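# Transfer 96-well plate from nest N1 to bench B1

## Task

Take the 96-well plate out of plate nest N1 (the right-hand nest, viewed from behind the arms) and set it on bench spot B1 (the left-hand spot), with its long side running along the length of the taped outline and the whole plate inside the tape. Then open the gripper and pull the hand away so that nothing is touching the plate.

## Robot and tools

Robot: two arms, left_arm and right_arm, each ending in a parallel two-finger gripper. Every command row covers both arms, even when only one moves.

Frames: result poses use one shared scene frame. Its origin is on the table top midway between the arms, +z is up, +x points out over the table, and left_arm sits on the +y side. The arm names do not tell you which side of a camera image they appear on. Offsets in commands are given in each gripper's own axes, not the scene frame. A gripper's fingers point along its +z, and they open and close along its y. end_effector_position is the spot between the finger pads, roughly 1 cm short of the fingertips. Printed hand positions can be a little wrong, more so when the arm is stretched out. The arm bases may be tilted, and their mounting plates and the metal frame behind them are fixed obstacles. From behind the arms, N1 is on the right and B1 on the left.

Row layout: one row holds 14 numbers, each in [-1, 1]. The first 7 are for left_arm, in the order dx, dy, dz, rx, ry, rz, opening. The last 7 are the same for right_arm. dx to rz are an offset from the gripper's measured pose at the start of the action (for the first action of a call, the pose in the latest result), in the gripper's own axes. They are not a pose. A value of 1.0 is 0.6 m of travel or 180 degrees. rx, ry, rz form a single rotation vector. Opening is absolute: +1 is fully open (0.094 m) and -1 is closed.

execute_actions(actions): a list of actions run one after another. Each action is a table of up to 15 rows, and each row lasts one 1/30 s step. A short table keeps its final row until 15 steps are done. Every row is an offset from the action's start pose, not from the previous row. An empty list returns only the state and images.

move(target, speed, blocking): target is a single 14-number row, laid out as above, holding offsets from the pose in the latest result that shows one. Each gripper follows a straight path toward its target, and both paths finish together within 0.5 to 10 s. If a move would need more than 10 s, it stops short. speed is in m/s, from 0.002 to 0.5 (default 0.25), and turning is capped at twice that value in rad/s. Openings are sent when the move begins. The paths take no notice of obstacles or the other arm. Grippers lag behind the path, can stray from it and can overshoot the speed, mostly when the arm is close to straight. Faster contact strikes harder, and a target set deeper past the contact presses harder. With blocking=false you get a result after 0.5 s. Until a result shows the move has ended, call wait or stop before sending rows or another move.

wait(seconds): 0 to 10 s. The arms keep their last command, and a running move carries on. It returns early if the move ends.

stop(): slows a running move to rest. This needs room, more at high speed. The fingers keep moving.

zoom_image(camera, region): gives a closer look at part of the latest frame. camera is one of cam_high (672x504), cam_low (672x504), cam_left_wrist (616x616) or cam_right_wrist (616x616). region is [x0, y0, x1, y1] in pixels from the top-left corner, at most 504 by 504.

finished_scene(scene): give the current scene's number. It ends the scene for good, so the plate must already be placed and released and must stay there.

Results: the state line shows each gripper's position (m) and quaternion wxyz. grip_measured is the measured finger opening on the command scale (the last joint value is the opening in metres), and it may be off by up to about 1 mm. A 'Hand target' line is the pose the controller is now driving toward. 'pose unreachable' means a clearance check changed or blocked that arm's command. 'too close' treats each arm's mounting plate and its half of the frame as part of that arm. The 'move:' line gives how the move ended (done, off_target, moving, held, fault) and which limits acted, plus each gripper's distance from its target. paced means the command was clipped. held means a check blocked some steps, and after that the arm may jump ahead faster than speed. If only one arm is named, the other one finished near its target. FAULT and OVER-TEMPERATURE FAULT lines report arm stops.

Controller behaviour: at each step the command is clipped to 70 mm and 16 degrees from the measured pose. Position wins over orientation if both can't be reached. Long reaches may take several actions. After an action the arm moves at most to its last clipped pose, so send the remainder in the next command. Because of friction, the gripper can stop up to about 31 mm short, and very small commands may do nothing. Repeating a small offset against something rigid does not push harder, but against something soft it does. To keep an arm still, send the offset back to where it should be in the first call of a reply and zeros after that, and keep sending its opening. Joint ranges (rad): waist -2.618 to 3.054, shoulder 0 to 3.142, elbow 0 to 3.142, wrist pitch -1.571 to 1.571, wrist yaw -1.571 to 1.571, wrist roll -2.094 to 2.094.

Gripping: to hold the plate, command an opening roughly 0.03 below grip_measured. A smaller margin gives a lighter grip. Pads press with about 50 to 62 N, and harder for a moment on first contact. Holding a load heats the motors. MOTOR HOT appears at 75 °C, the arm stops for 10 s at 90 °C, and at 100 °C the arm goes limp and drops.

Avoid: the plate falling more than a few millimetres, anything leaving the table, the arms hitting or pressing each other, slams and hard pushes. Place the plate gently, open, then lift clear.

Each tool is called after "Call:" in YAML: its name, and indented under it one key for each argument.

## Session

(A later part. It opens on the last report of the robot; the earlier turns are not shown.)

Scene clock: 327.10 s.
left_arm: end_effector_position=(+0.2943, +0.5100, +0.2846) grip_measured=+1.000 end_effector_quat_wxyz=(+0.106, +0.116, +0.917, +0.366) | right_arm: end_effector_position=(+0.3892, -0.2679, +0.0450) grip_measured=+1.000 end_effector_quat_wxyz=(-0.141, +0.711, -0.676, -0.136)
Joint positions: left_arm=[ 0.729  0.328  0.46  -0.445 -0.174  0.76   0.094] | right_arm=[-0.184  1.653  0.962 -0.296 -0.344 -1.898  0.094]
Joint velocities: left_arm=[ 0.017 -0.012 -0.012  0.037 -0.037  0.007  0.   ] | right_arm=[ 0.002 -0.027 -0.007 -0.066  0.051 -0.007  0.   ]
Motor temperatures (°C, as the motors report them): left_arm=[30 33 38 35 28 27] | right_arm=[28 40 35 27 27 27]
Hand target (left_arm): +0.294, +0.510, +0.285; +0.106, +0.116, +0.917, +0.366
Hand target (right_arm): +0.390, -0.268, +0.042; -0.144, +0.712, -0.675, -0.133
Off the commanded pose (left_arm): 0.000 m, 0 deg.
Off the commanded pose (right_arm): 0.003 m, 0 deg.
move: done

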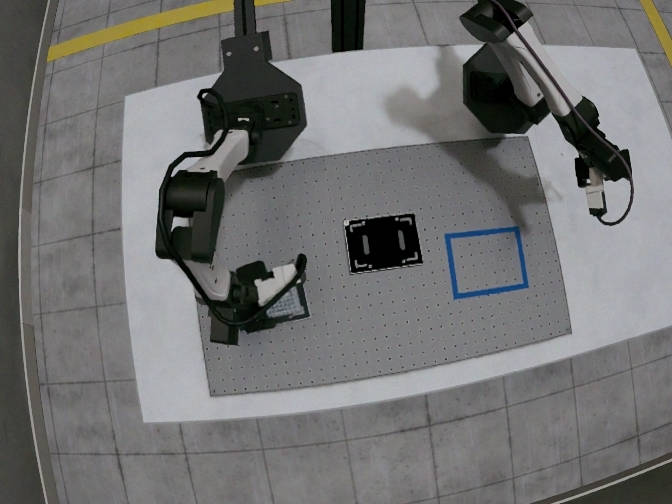

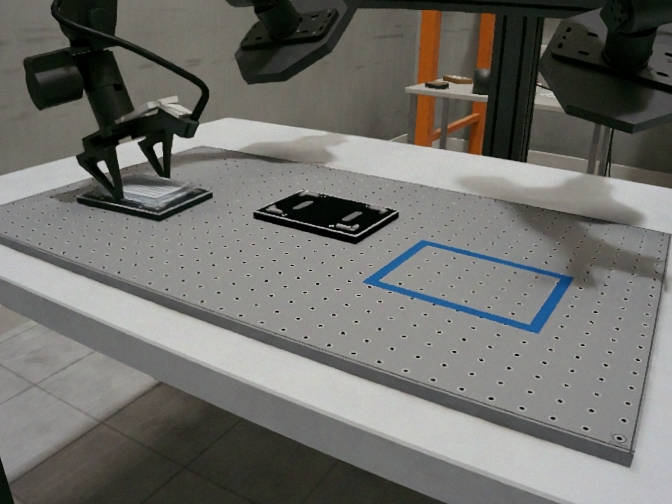

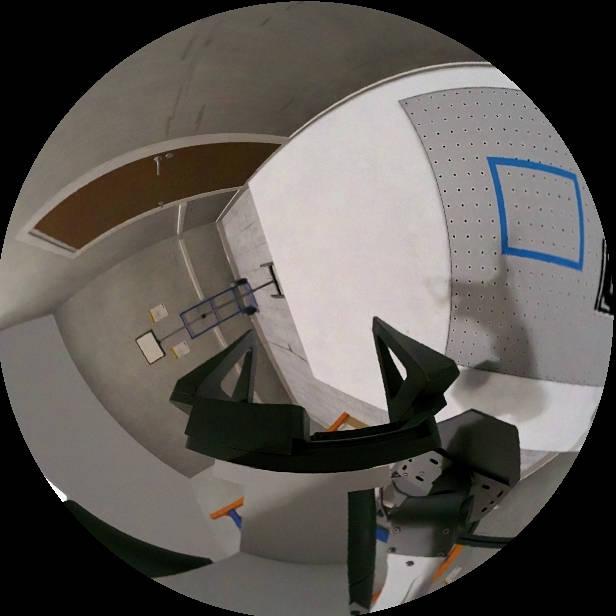

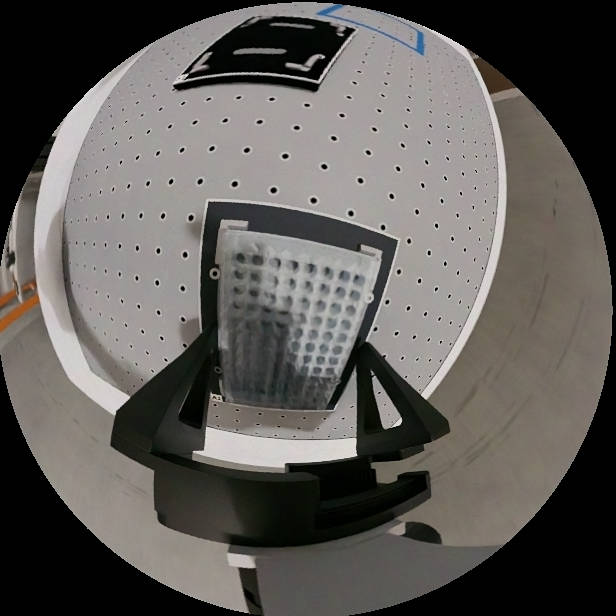

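Call:
move:
  target: [0,0,0,0,0,0,1, 0.0019,0.00875,0.0108,-0.00655,-0.0018,0.00275,1]
  speed: 0.025

Call:
zoom_image:
  camera: "cam_right_wrist"
  region: [140,150,440,450]

Call:
zoom_image:
  camera: "cam_low"
  region: [70,150,220,230]

Scene clock: 352.03 s.
left_arm: end_effector_position=(+0.2943, +0.5100, +0.2846) grip_measured=+1.000 end_effector_quat_wxyz=(+0.106, +0.116, +0.917, +0.366) | right_arm: end_effector_position=(+0.3892, -0.2679, +0.0450) grip_measured=+1.000 end_effector_quat_wxyz=(-0.141, +0.711, -0.676, -0.136)
Joint positions: left_arm=[ 0.729  0.328  0.46  -0.445 -0.174  0.76   0.094] | right_arm=[-0.184  1.653  0.962 -0.296 -0.344 -1.898  0.094]
Joint velocities: left_arm=[-0.017 -0.002  0.007 -0.11  -0.007  0.022  0.   ] | right_arm=[ 0.012  0.007 -0.012 -0.007  0.066 -0.066  0.   ]
Motor temperatures (°C, as the motors report them): left_arm=[29 33 38 35 28 27] | right_arm=[28 41 34 26 27 27]
Hand target (left_arm): +0.294, +0.510, +0.285; +0.106, +0.116, +0.917, +0.366
Hand target (right_arm): +0.384, -0.267, +0.039; -0.135, +0.709, -0.677, -0.145
Off the commanded pose (left_arm): 0.000 m, 0 deg.
Off the commanded pose (right_arm): 0.008 m, 1 deg.
move: done

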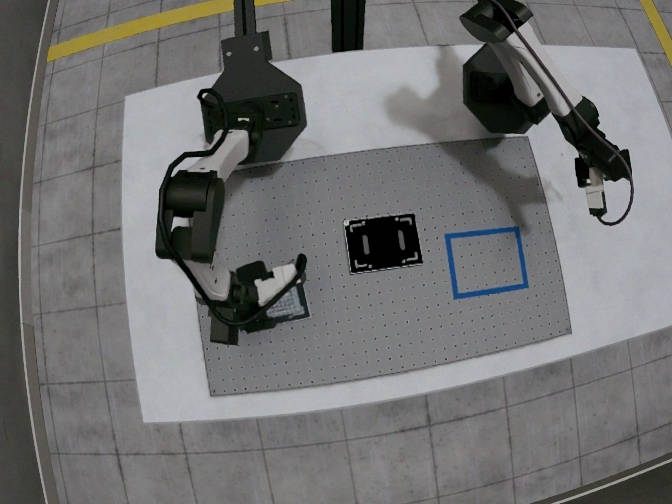

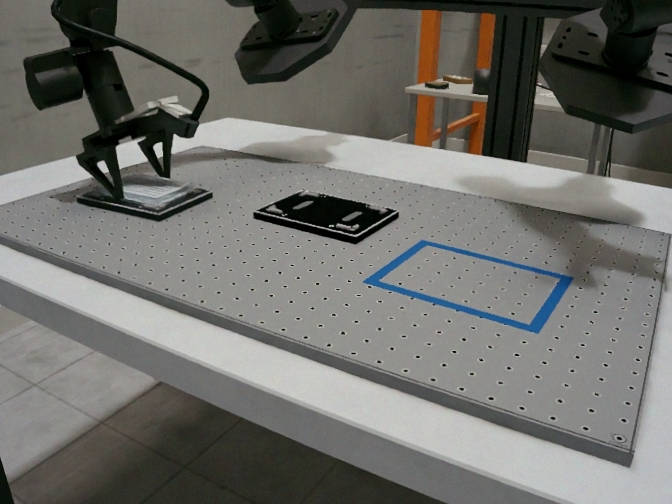

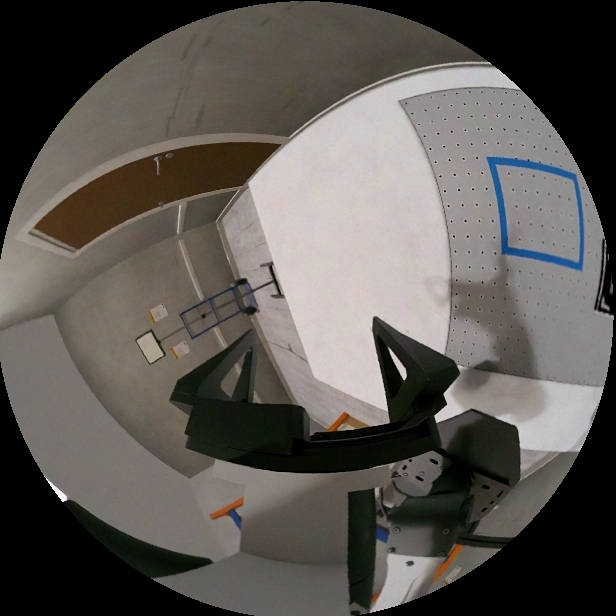

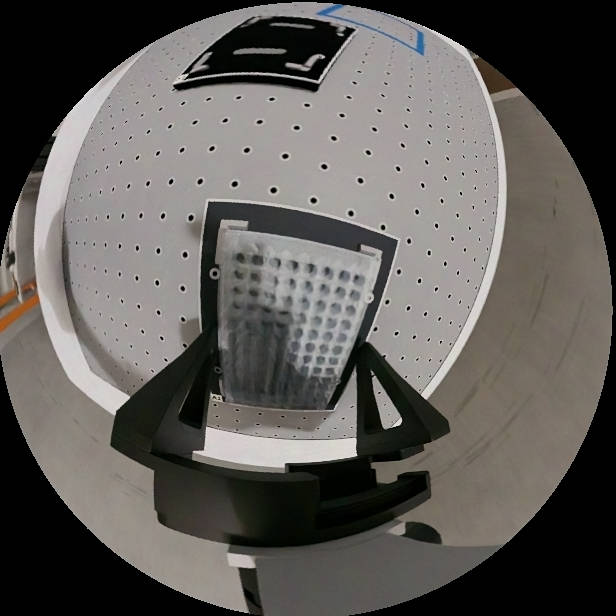

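Region (140, 150, 440, 450) of cam_right_wrist's 616x616 image, scaled by 1.680, with more detail than that image has.

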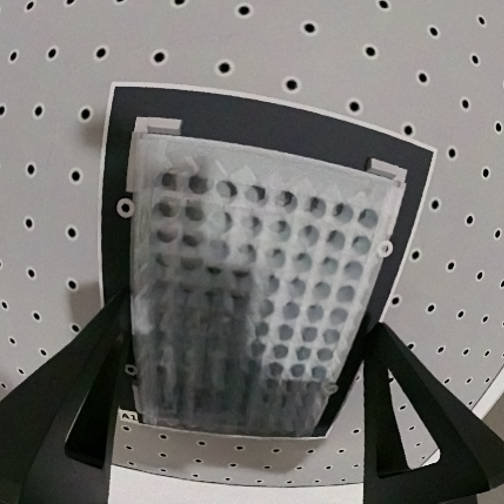

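Region (70, 150, 220, 230) of cam_low's 672x504 image, scaled by 3.360, with more detail than that image has; it fills the top 269 rows of this view, and the rest is white.

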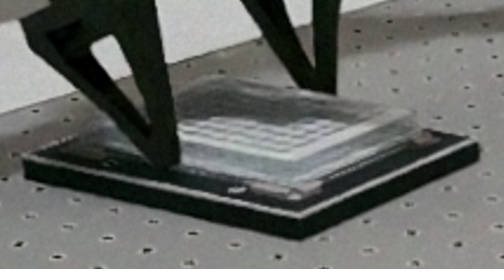

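Call:
move:
  target: [0,0,0,0,0,0,1, 0.0026,0.012,0.0148,-0.009,-0.0025,0.0038,1]
  speed: 0.03

Call:
zoom_image:
  camera: "cam_right_wrist"
  region: [140,150,440,450]

Call:
zoom_image:
  camera: "cam_low"
  region: [70,150,220,230]

Scene clock: 358.63 s.
left_arm: end_effector_position=(+0.2943, +0.5100, +0.2846) grip_measured=+1.000 end_effector_quat_wxyz=(+0.106, +0.116, +0.917, +0.366) | right_arm: end_effector_position=(+0.3858, -0.2664, +0.0417) grip_measured=+1.000 end_effector_quat_wxyz=(-0.139, +0.710, -0.676, -0.142)
Joint positions: left_arm=[ 0.729  0.328  0.46  -0.445 -0.174  0.76   0.094] | right_arm=[-0.184  1.666  0.962 -0.296 -0.346 -1.899  0.094]
Joint velocities: left_arm=[-0.007 -0.007  0.007 -0.051 -0.051  0.007  0.   ] | right_arm=[-0.022  0.012 -0.012 -0.007  0.007 -0.022  0.   ]
Motor temperatures (°C, as the motors report them): left_arm=[29 33 38 35 28 27] | right_arm=[28 41 34 26 27 27]
Hand target (left_arm): +0.294, +0.510, +0.285; +0.106, +0.116, +0.917, +0.366
Hand target (right_arm): +0.382, -0.266, +0.036; -0.133, +0.708, -0.677, -0.149
Off the commanded pose (left_arm): 0.000 m, 0 deg.
Off the commanded pose (right_arm): 0.007 m, 1 deg.
move: done

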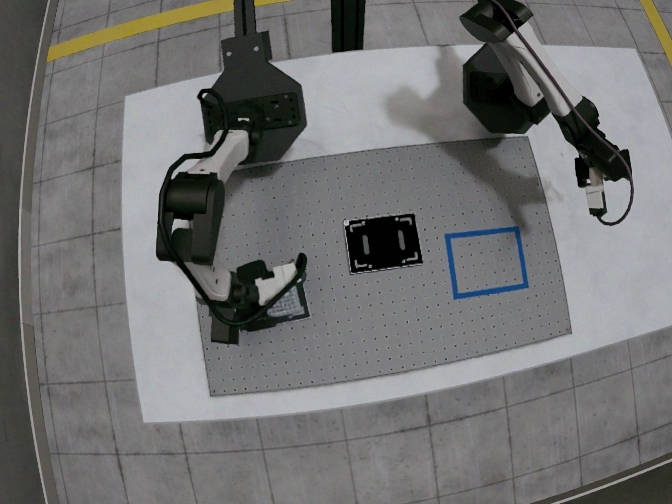

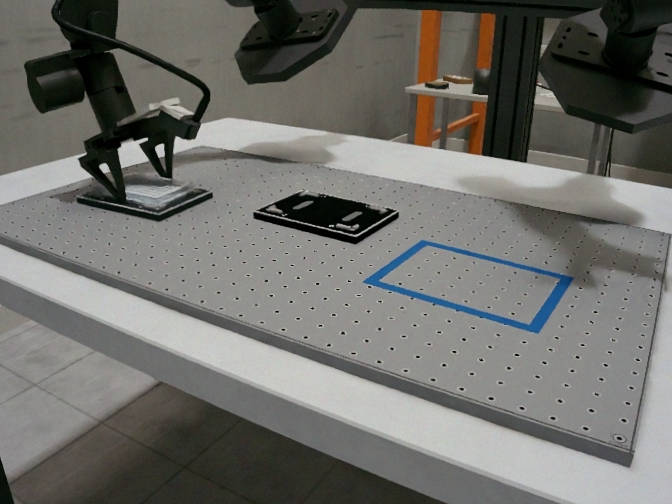

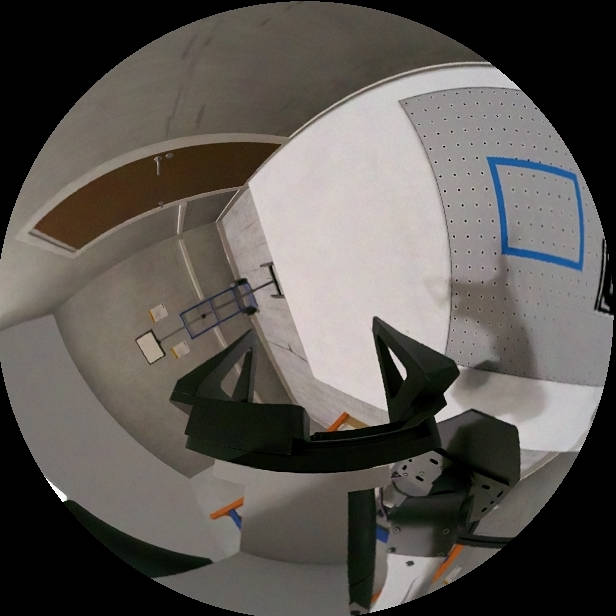

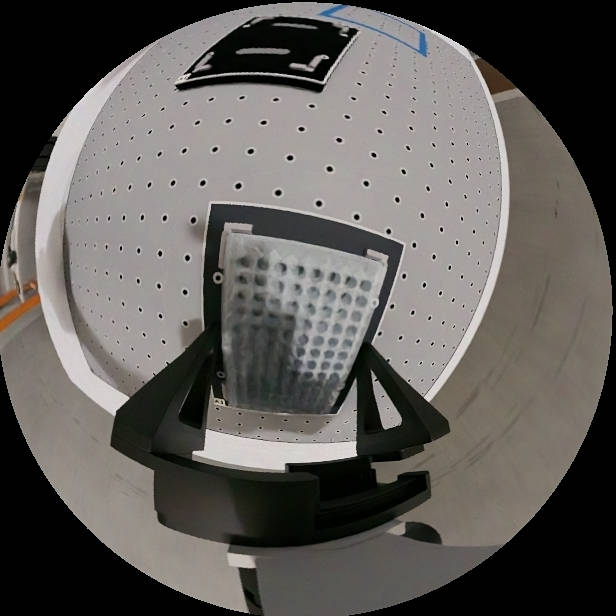

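Region (140, 150, 440, 450) of cam_right_wrist's 616x616 image, scaled by 1.680, with more detail than that image has.

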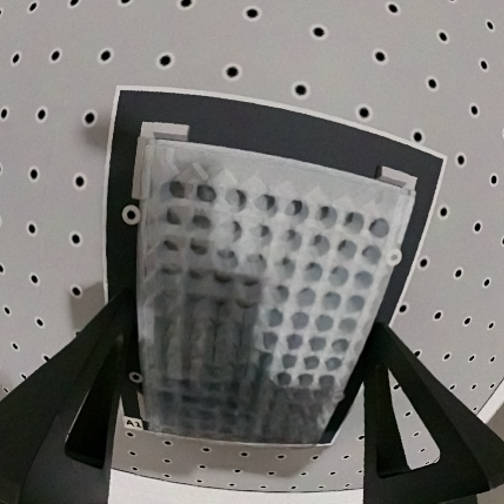

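Region (70, 150, 220, 230) of cam_low's 672x504 image, scaled by 3.360, with more detail than that image has; it fills the top 269 rows of this view, and the rest is white.

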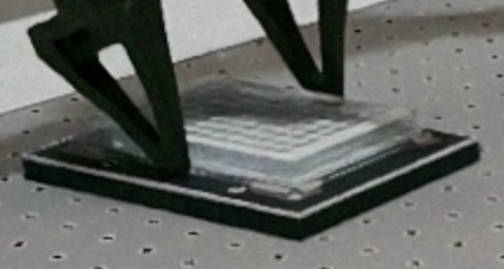

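Call:
execute_actions:
  actions:
    - [[0,0,0,0,0,0,1,0,0,0,0,0,0,0.96],[0,0,0,0,0,0,1,0,0,0,0,0,0,0.93],[0,0,0,0,0,0,1,0,0,0,0,0,0,0.90],[0,0,0,0,0,0,1,0,0,0,0,0,0,0.87],[0,0,0,0,0,0,1,0,0,0,0,0,0,0.85],[0,0,0,0,0,0,1,0,0,0,0,0,0,0.83],[0,0,0,0,0,0,1,0,0,0,0,0,0,0.815],[0,0,0,0,0,0,1,0,0,0,0,0,0,0.80],[0,0,0,0,0,0,1,0,0,0,0,0,0,0.79],[0,0,0,0,0,0,1,0,0,0,0,0,0,0.78],[0,0,0,0,0,0,1,0,0,0,0,0,0,0.77],[0,0,0,0,0,0,1,0,0,0,0,0,0,0.76],[0,0,0,0,0,0,1,0,0,0,0,0,0,0.75],[0,0,0,0,0,0,1,0,0,0,0,0,0,0.74],[0,0,0,0,0,0,1,0,0,0,0,0,0,0.73]]

Call:
execute_actions:
  actions: []

Scene clock: 366.07 s.
left_arm: end_effector_position=(+0.2943, +0.5100, +0.2846) grip_measured=+1.000 end_effector_quat_wxyz=(+0.106, +0.116, +0.917, +0.366) | right_arm: end_effector_position=(+0.3852, -0.2662, +0.0418) grip_measured=+0.752 end_effector_quat_wxyz=(-0.139, +0.710, -0.676, -0.143)
Joint positions: left_arm=[ 0.729  0.328  0.46  -0.445 -0.174  0.76   0.094] | right_arm=[-0.184  1.666  0.962 -0.299 -0.347 -1.899  0.082]
Joint velocities: left_arm=[-0.002 -0.002  0.012  0.022  0.11   0.037  0.   ] | right_arm=[ 0.002 -0.027 -0.002 -0.007 -0.037  0.037 -0.006]
Motor temperatures (°C, as the motors report them): left_arm=[29 33 38 35 28 27] | right_arm=[28 41 34 26 27 27]
Hand target (left_arm): +0.294, +0.510, +0.285; +0.106, +0.116, +0.917, +0.366
Hand target (right_arm): +0.386, -0.266, +0.042; -0.139, +0.710, -0.676, -0.142
Off the commanded pose (left_arm): 0.000 m, 0 deg.
Off the commanded pose (right_arm): 0.001 m, 0 deg.

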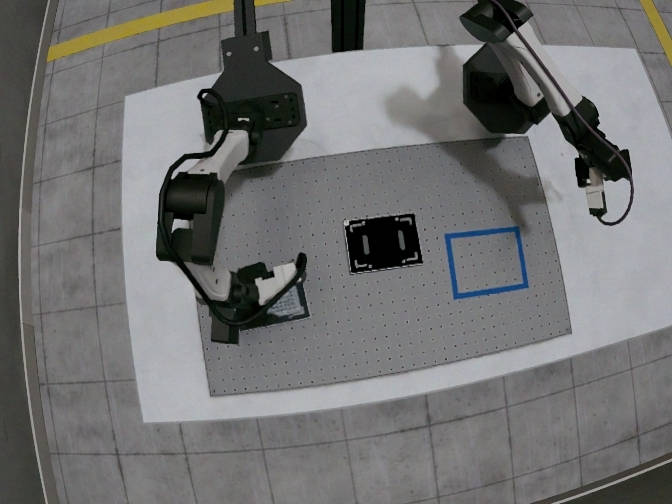

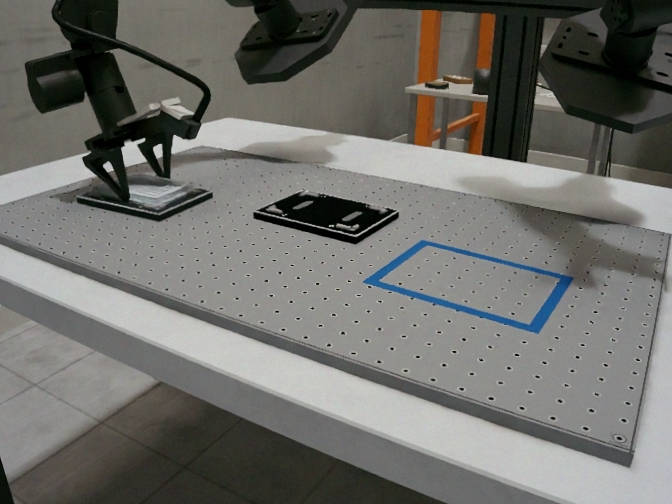

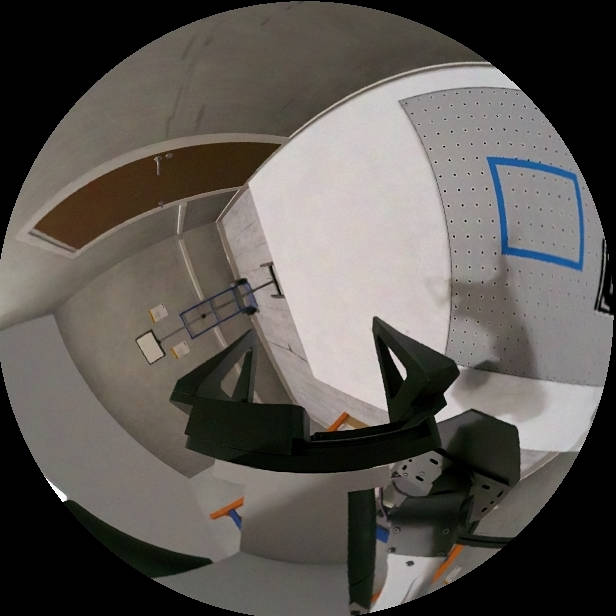

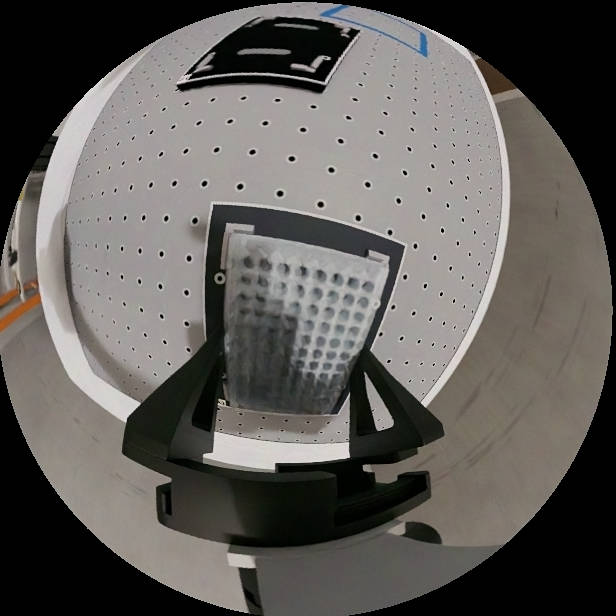

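Scene clock: 366.07 s.
left_arm: end_effector_position=(+0.2943, +0.5100, +0.2846) grip_measured=+1.000 end_effector_quat_wxyz=(+0.106, +0.116, +0.917, +0.366) | right_arm: end_effector_position=(+0.3852, -0.2662, +0.0418) grip_measured=+0.752 end_effector_quat_wxyz=(-0.139, +0.710, -0.676, -0.143)
Joint positions: left_arm=[ 0.729  0.328  0.46  -0.445 -0.174  0.76   0.094] | right_arm=[-0.184  1.666  0.962 -0.299 -0.347 -1.899  0.082]
Joint velocities: left_arm=[-0.002 -0.002  0.012  0.022  0.11   0.037  0.   ] | right_arm=[ 0.002 -0.027 -0.002 -0.007 -0.037  0.037 -0.006]
Motor temperatures (°C, as the motors report them): left_arm=[29 33 38 35 28 27] | right_arm=[28 41 34 26 27 27]
Hand target (left_arm): +0.294, +0.510, +0.285; +0.106, +0.116, +0.917, +0.366
Hand target (right_arm): +0.386, -0.266, +0.042; -0.139, +0.710, -0.676, -0.142
Off the commanded pose (left_arm): 0.000 m, 0 deg.
Off the commanded pose (right_arm): 0.001 m, 0 deg.

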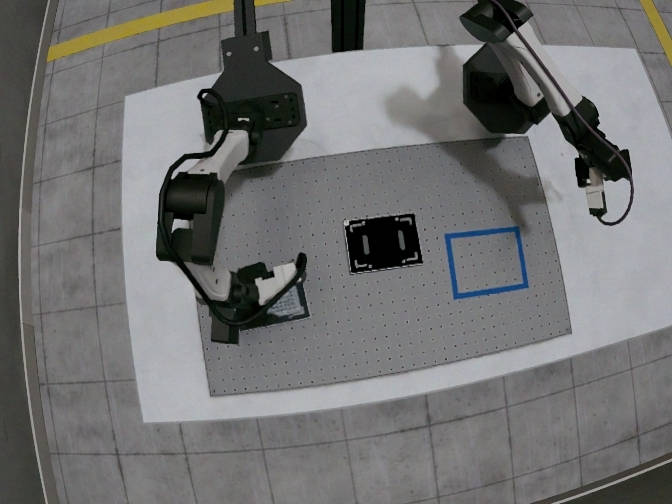

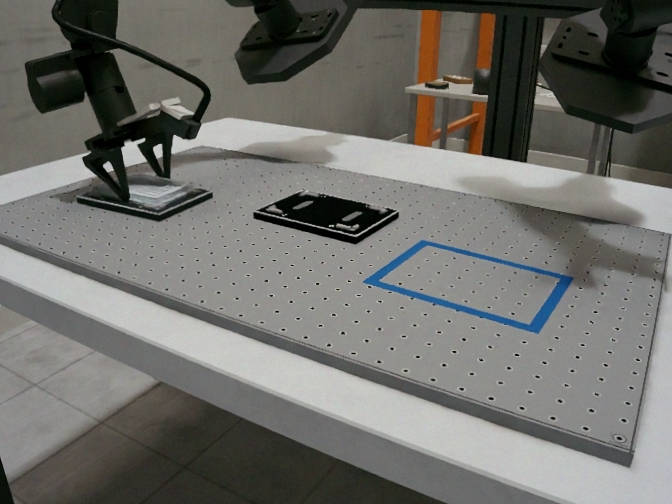

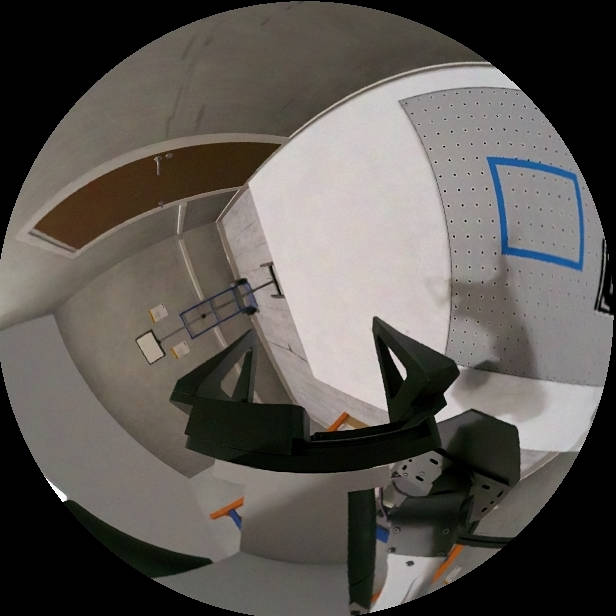

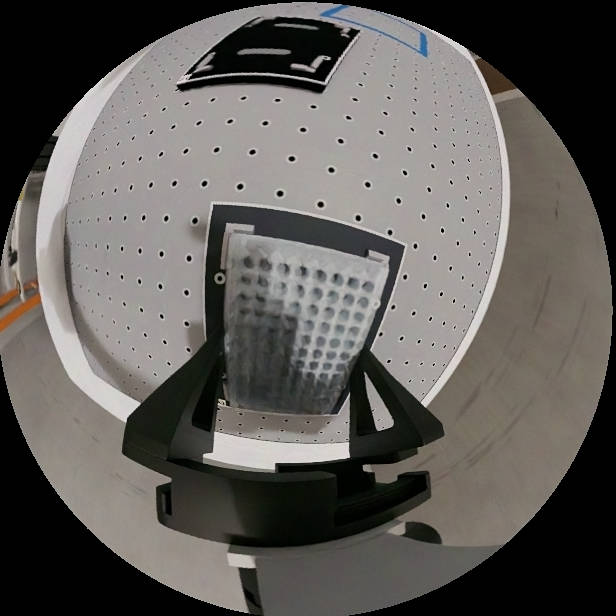

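Call:
execute_actions:
  actions: []

Call:
zoom_image:
  camera: "cam_low"
  region: [70,150,220,230]

Scene clock: 369.43 s.
left_arm: end_effector_position=(+0.2943, +0.5100, +0.2846) grip_measured=+1.000 end_effector_quat_wxyz=(+0.106, +0.116, +0.917, +0.366) | right_arm: end_effector_position=(+0.3852, -0.2662, +0.0418) grip_measured=+0.752 end_effector_quat_wxyz=(-0.139, +0.710, -0.676, -0.143)
Joint positions: left_arm=[ 0.729  0.328  0.46  -0.445 -0.174  0.76   0.094] | right_arm=[-0.184  1.666  0.962 -0.299 -0.347 -1.899  0.082]
Joint velocities: left_arm=[ 0.017 -0.007 -0.007 -0.037  0.051  0.007  0.   ] | right_arm=[-0.007  0.007  0.002 -0.066 -0.007  0.066 -0.   ]
Motor temperatures (°C, as the motors report them): left_arm=[29 33 38 35 28 27] | right_arm=[28 41 34 26 27 27]
Hand target (left_arm): +0.294, +0.510, +0.285; +0.106, +0.116, +0.917, +0.366
Hand target (right_arm): +0.386, -0.266, +0.042; -0.139, +0.710, -0.676, -0.142
Off the commanded pose (left_arm): 0.000 m, 0 deg.
Off the commanded pose (right_arm): 0.001 m, 0 deg.

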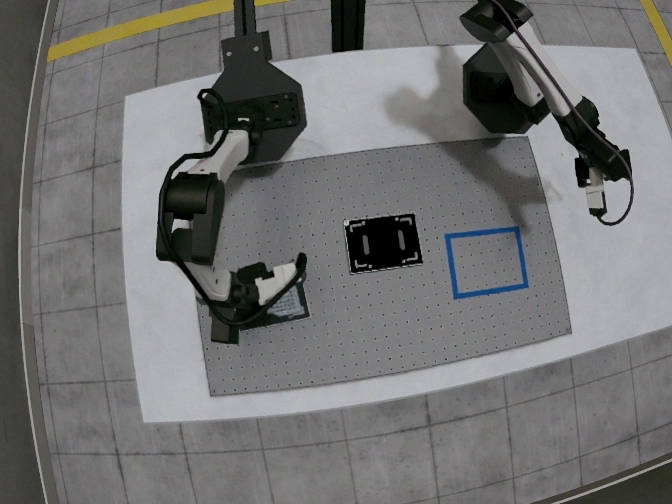

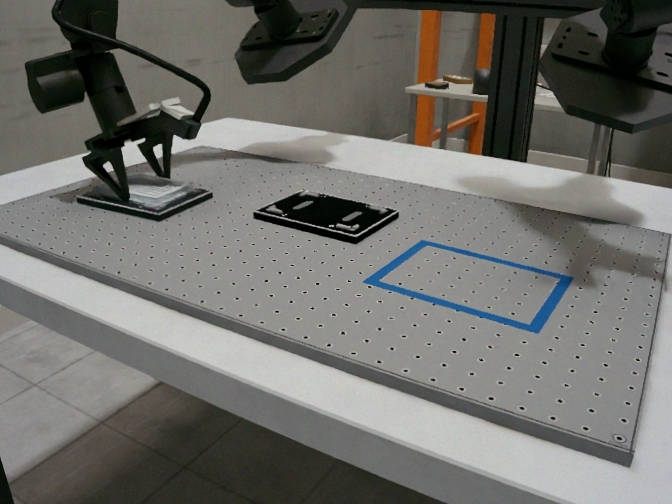

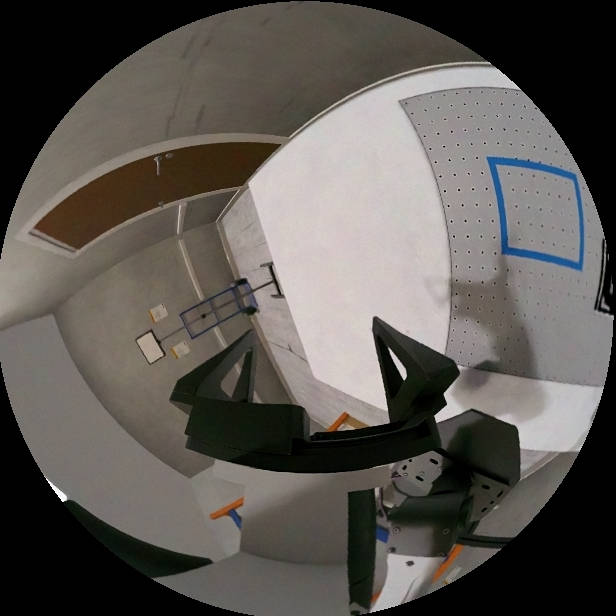

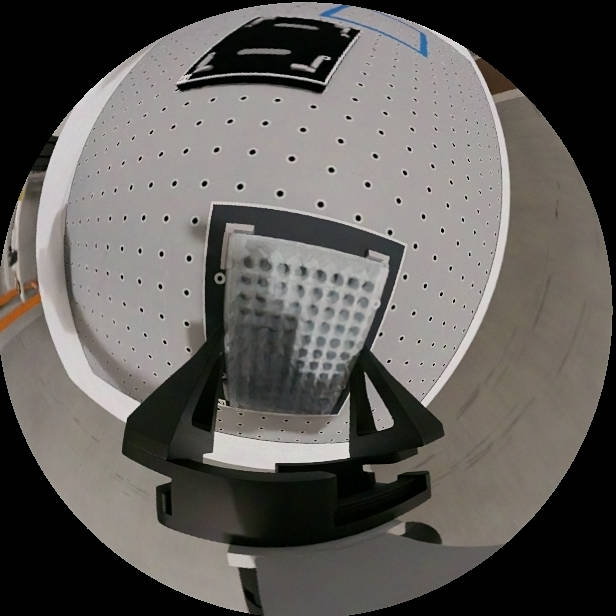

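Region (70, 150, 220, 230) of cam_low's 672x504 image, scaled by 3.360, with more detail than that image has; it fills the top 269 rows of this view, and the rest is white.

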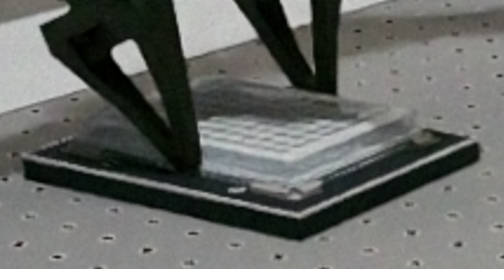

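Call:
move:
  target: [0,0,0,0,0,0,1, -0.0358,-0.0004,-0.0845,0,0,0,0.715]
  speed: 0.08

Call:
zoom_image:
  camera: "cam_low"
  region: [50,90,250,230]

Scene clock: 378.23 s.
left_arm: end_effector_position=(+0.2943, +0.5100, +0.2846) grip_measured=+1.000 end_effector_quat_wxyz=(+0.106, +0.116, +0.917, +0.366) | right_arm: end_effector_position=(+0.3890, -0.2694, +0.0904) grip_measured=+0.752 end_effector_quat_wxyz=(-0.139, +0.709, -0.677, -0.141)
Joint positions: left_arm=[ 0.729  0.328  0.46  -0.445 -0.174  0.76   0.094] | right_arm=[-0.184  1.498  0.962 -0.462 -0.345 -1.896  0.082]
Joint velocities: left_arm=[ 0.007 -0.017 -0.017  0.007 -0.007 -0.022  0.   ] | right_arm=[ 0.002 -0.007 -0.002 -0.007 -0.007  0.095 -0.   ]
Motor temperatures (°C, as the motors report them): left_arm=[29 33 38 35 28 27] | right_arm=[28 42 34 26 27 27]
Hand target (left_arm): +0.294, +0.510, +0.285; +0.106, +0.116, +0.917, +0.366
Hand target (right_arm): +0.386, -0.266, +0.097; -0.139, +0.710, -0.676, -0.143
Off the commanded pose (left_arm): 0.000 m, 0 deg.
Off the commanded pose (right_arm): 0.008 m, 0 deg.
move: done

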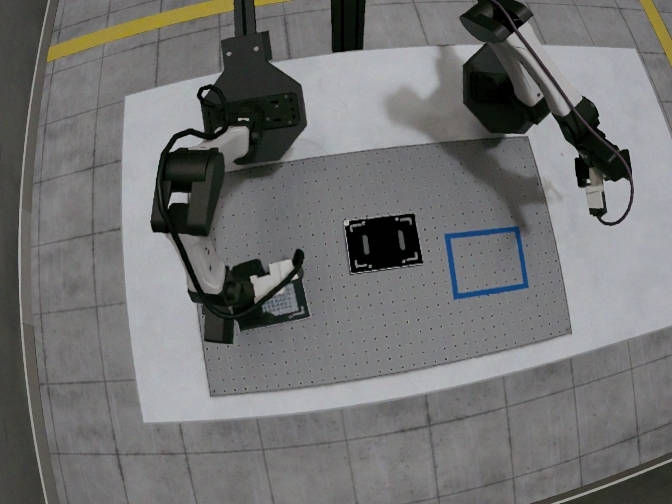

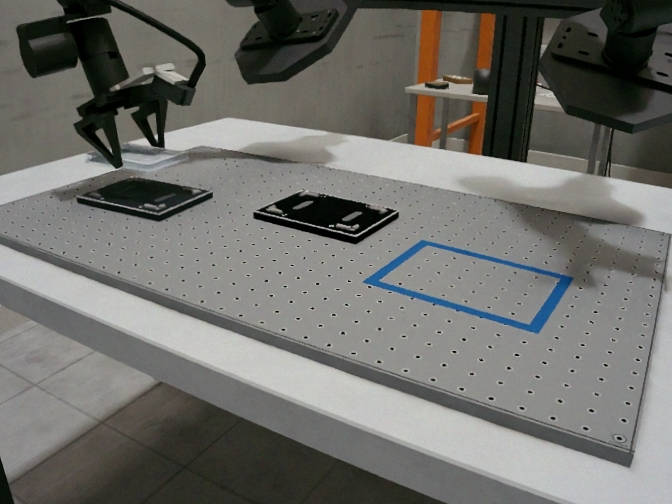

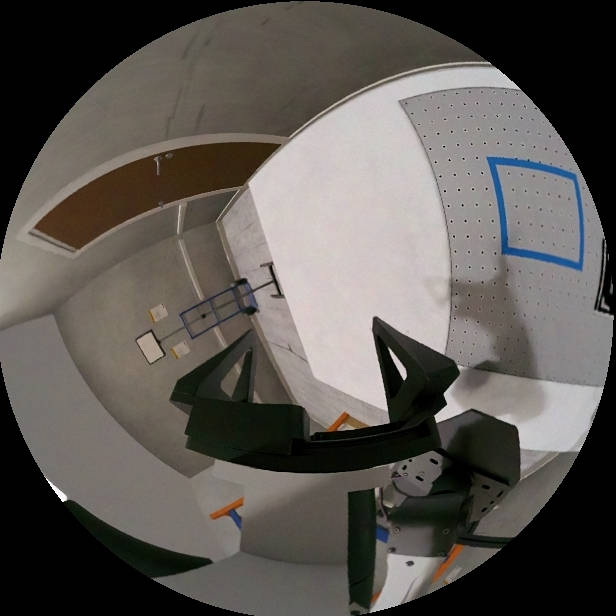

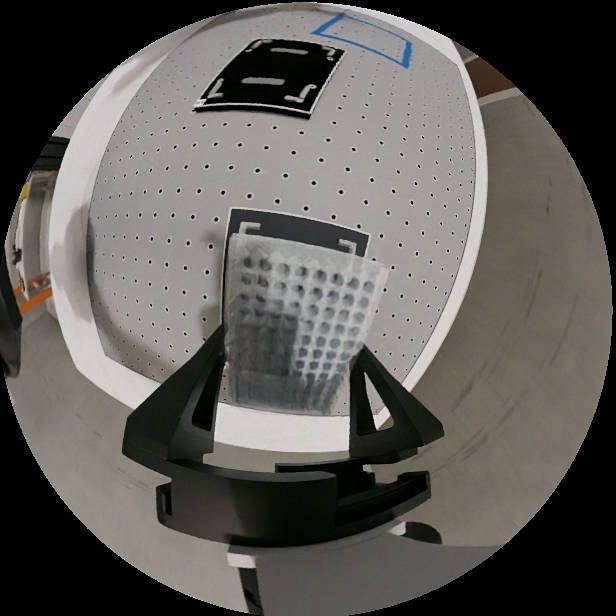

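Region (50, 90, 250, 230) of cam_low's 672x504 image, scaled by 2.520, with more detail than that image has; it fills the top 353 rows of this view, and the rest is white.

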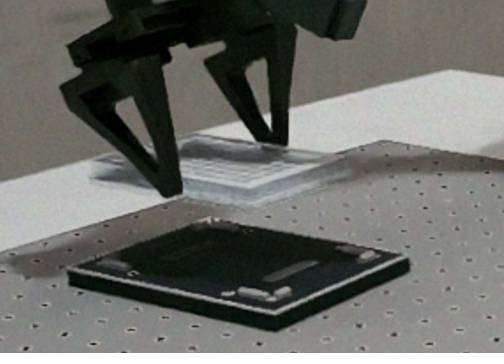

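Call:
move:
  target: [0,0,0,0,0,0,1, -0.7698,-0.0179,0.3431,0.0126,0.0002,0.0299,0.715]
  speed: 0.28

Call:
zoom_image:
  camera: "cam_low"
  region: [330,130,630,350]

Call:
zoom_image:
  camera: "cam_right_wrist"
  region: [120,120,480,480]

Scene clock: 424.47 s.
left_arm: end_effector_position=(+0.2943, +0.5100, +0.2846) grip_measured=+1.000 end_effector_quat_wxyz=(+0.106, +0.116, +0.917, +0.366) | right_arm: end_effector_position=(+0.3813, +0.2337, +0.0753) grip_measured=+0.752 end_effector_quat_wxyz=(-0.140, +0.670, -0.714, -0.147)
Joint positions: left_arm=[ 0.729  0.328  0.46  -0.445 -0.174  0.76   0.094] | right_arm=[ 0.999  2.538  1.997 -0.441  0.354 -0.819  0.082]
Joint velocities: left_arm=[ 0.012 -0.002  0.012 -0.037 -0.022 -0.022  0.   ] | right_arm=[-0.007  0.002 -0.012 -0.066 -0.007 -0.066 -0.001]
Motor temperatures (°C, as the motors report them): left_arm=[29 33 39 35 28 27] | right_arm=[28 46 33 26 27 27]
Hand target (left_arm): +0.294, +0.510, +0.285; +0.106, +0.116, +0.917, +0.366
Hand target (right_arm): +0.381, +0.239, +0.078; -0.143, +0.669, -0.715, -0.147
Off the commanded pose (left_arm): 0.000 m, 0 deg.
Off the commanded pose (right_arm): 0.007 m, 2 deg.
move: done

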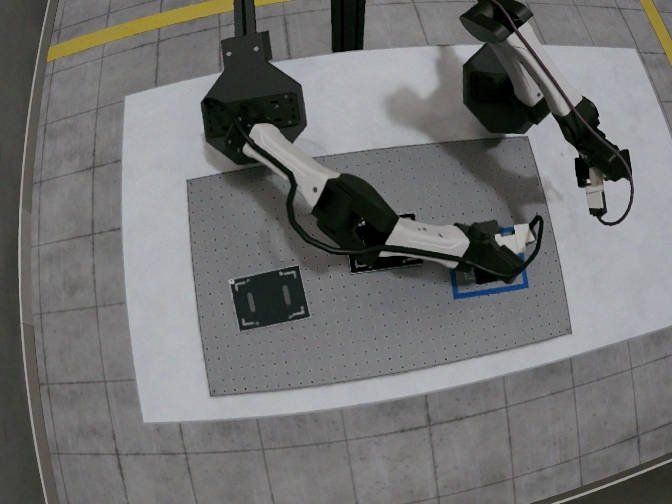

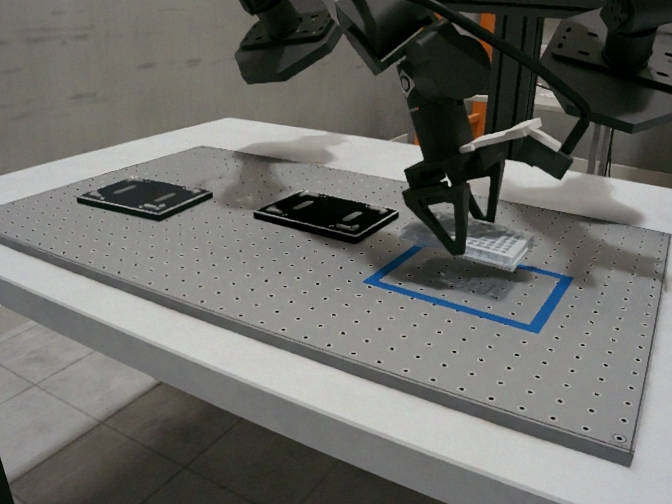

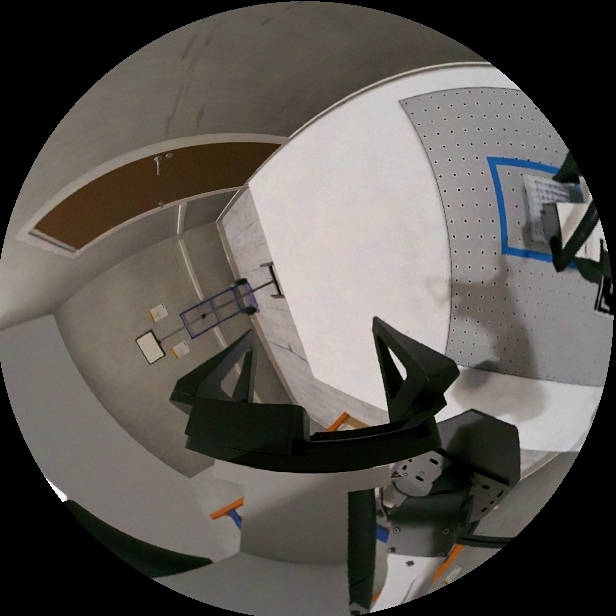

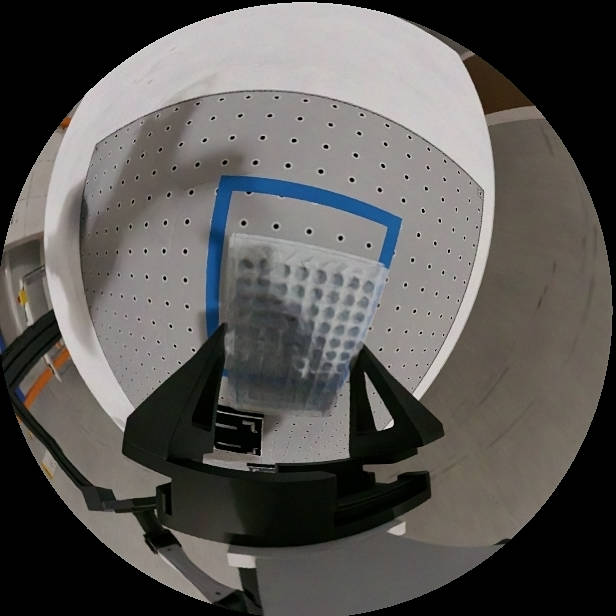

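Region (330, 130, 630, 350) of cam_low's 672x504 image, scaled by 1.680, with more detail than that image has; it fills the top 370 rows of this view, and the rest is white.

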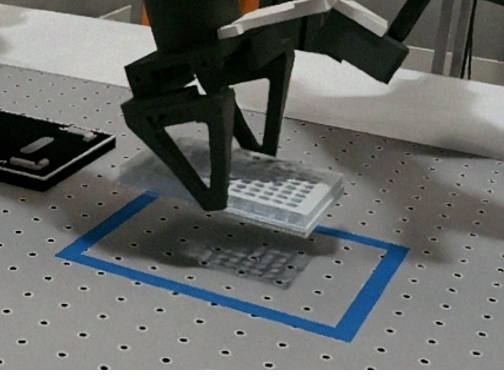

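Region (120, 120, 480, 480) of cam_right_wrist's 616x616 image, scaled by 1.400, with more detail than that image has.

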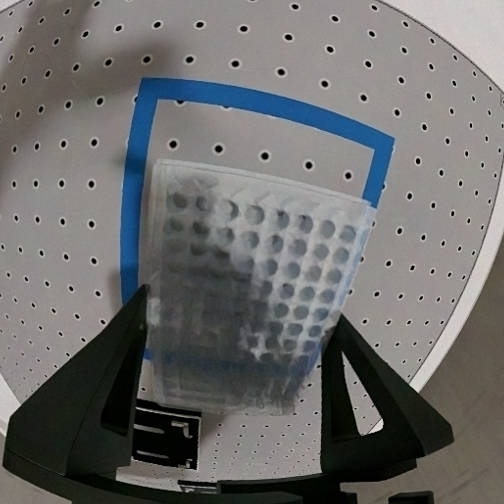

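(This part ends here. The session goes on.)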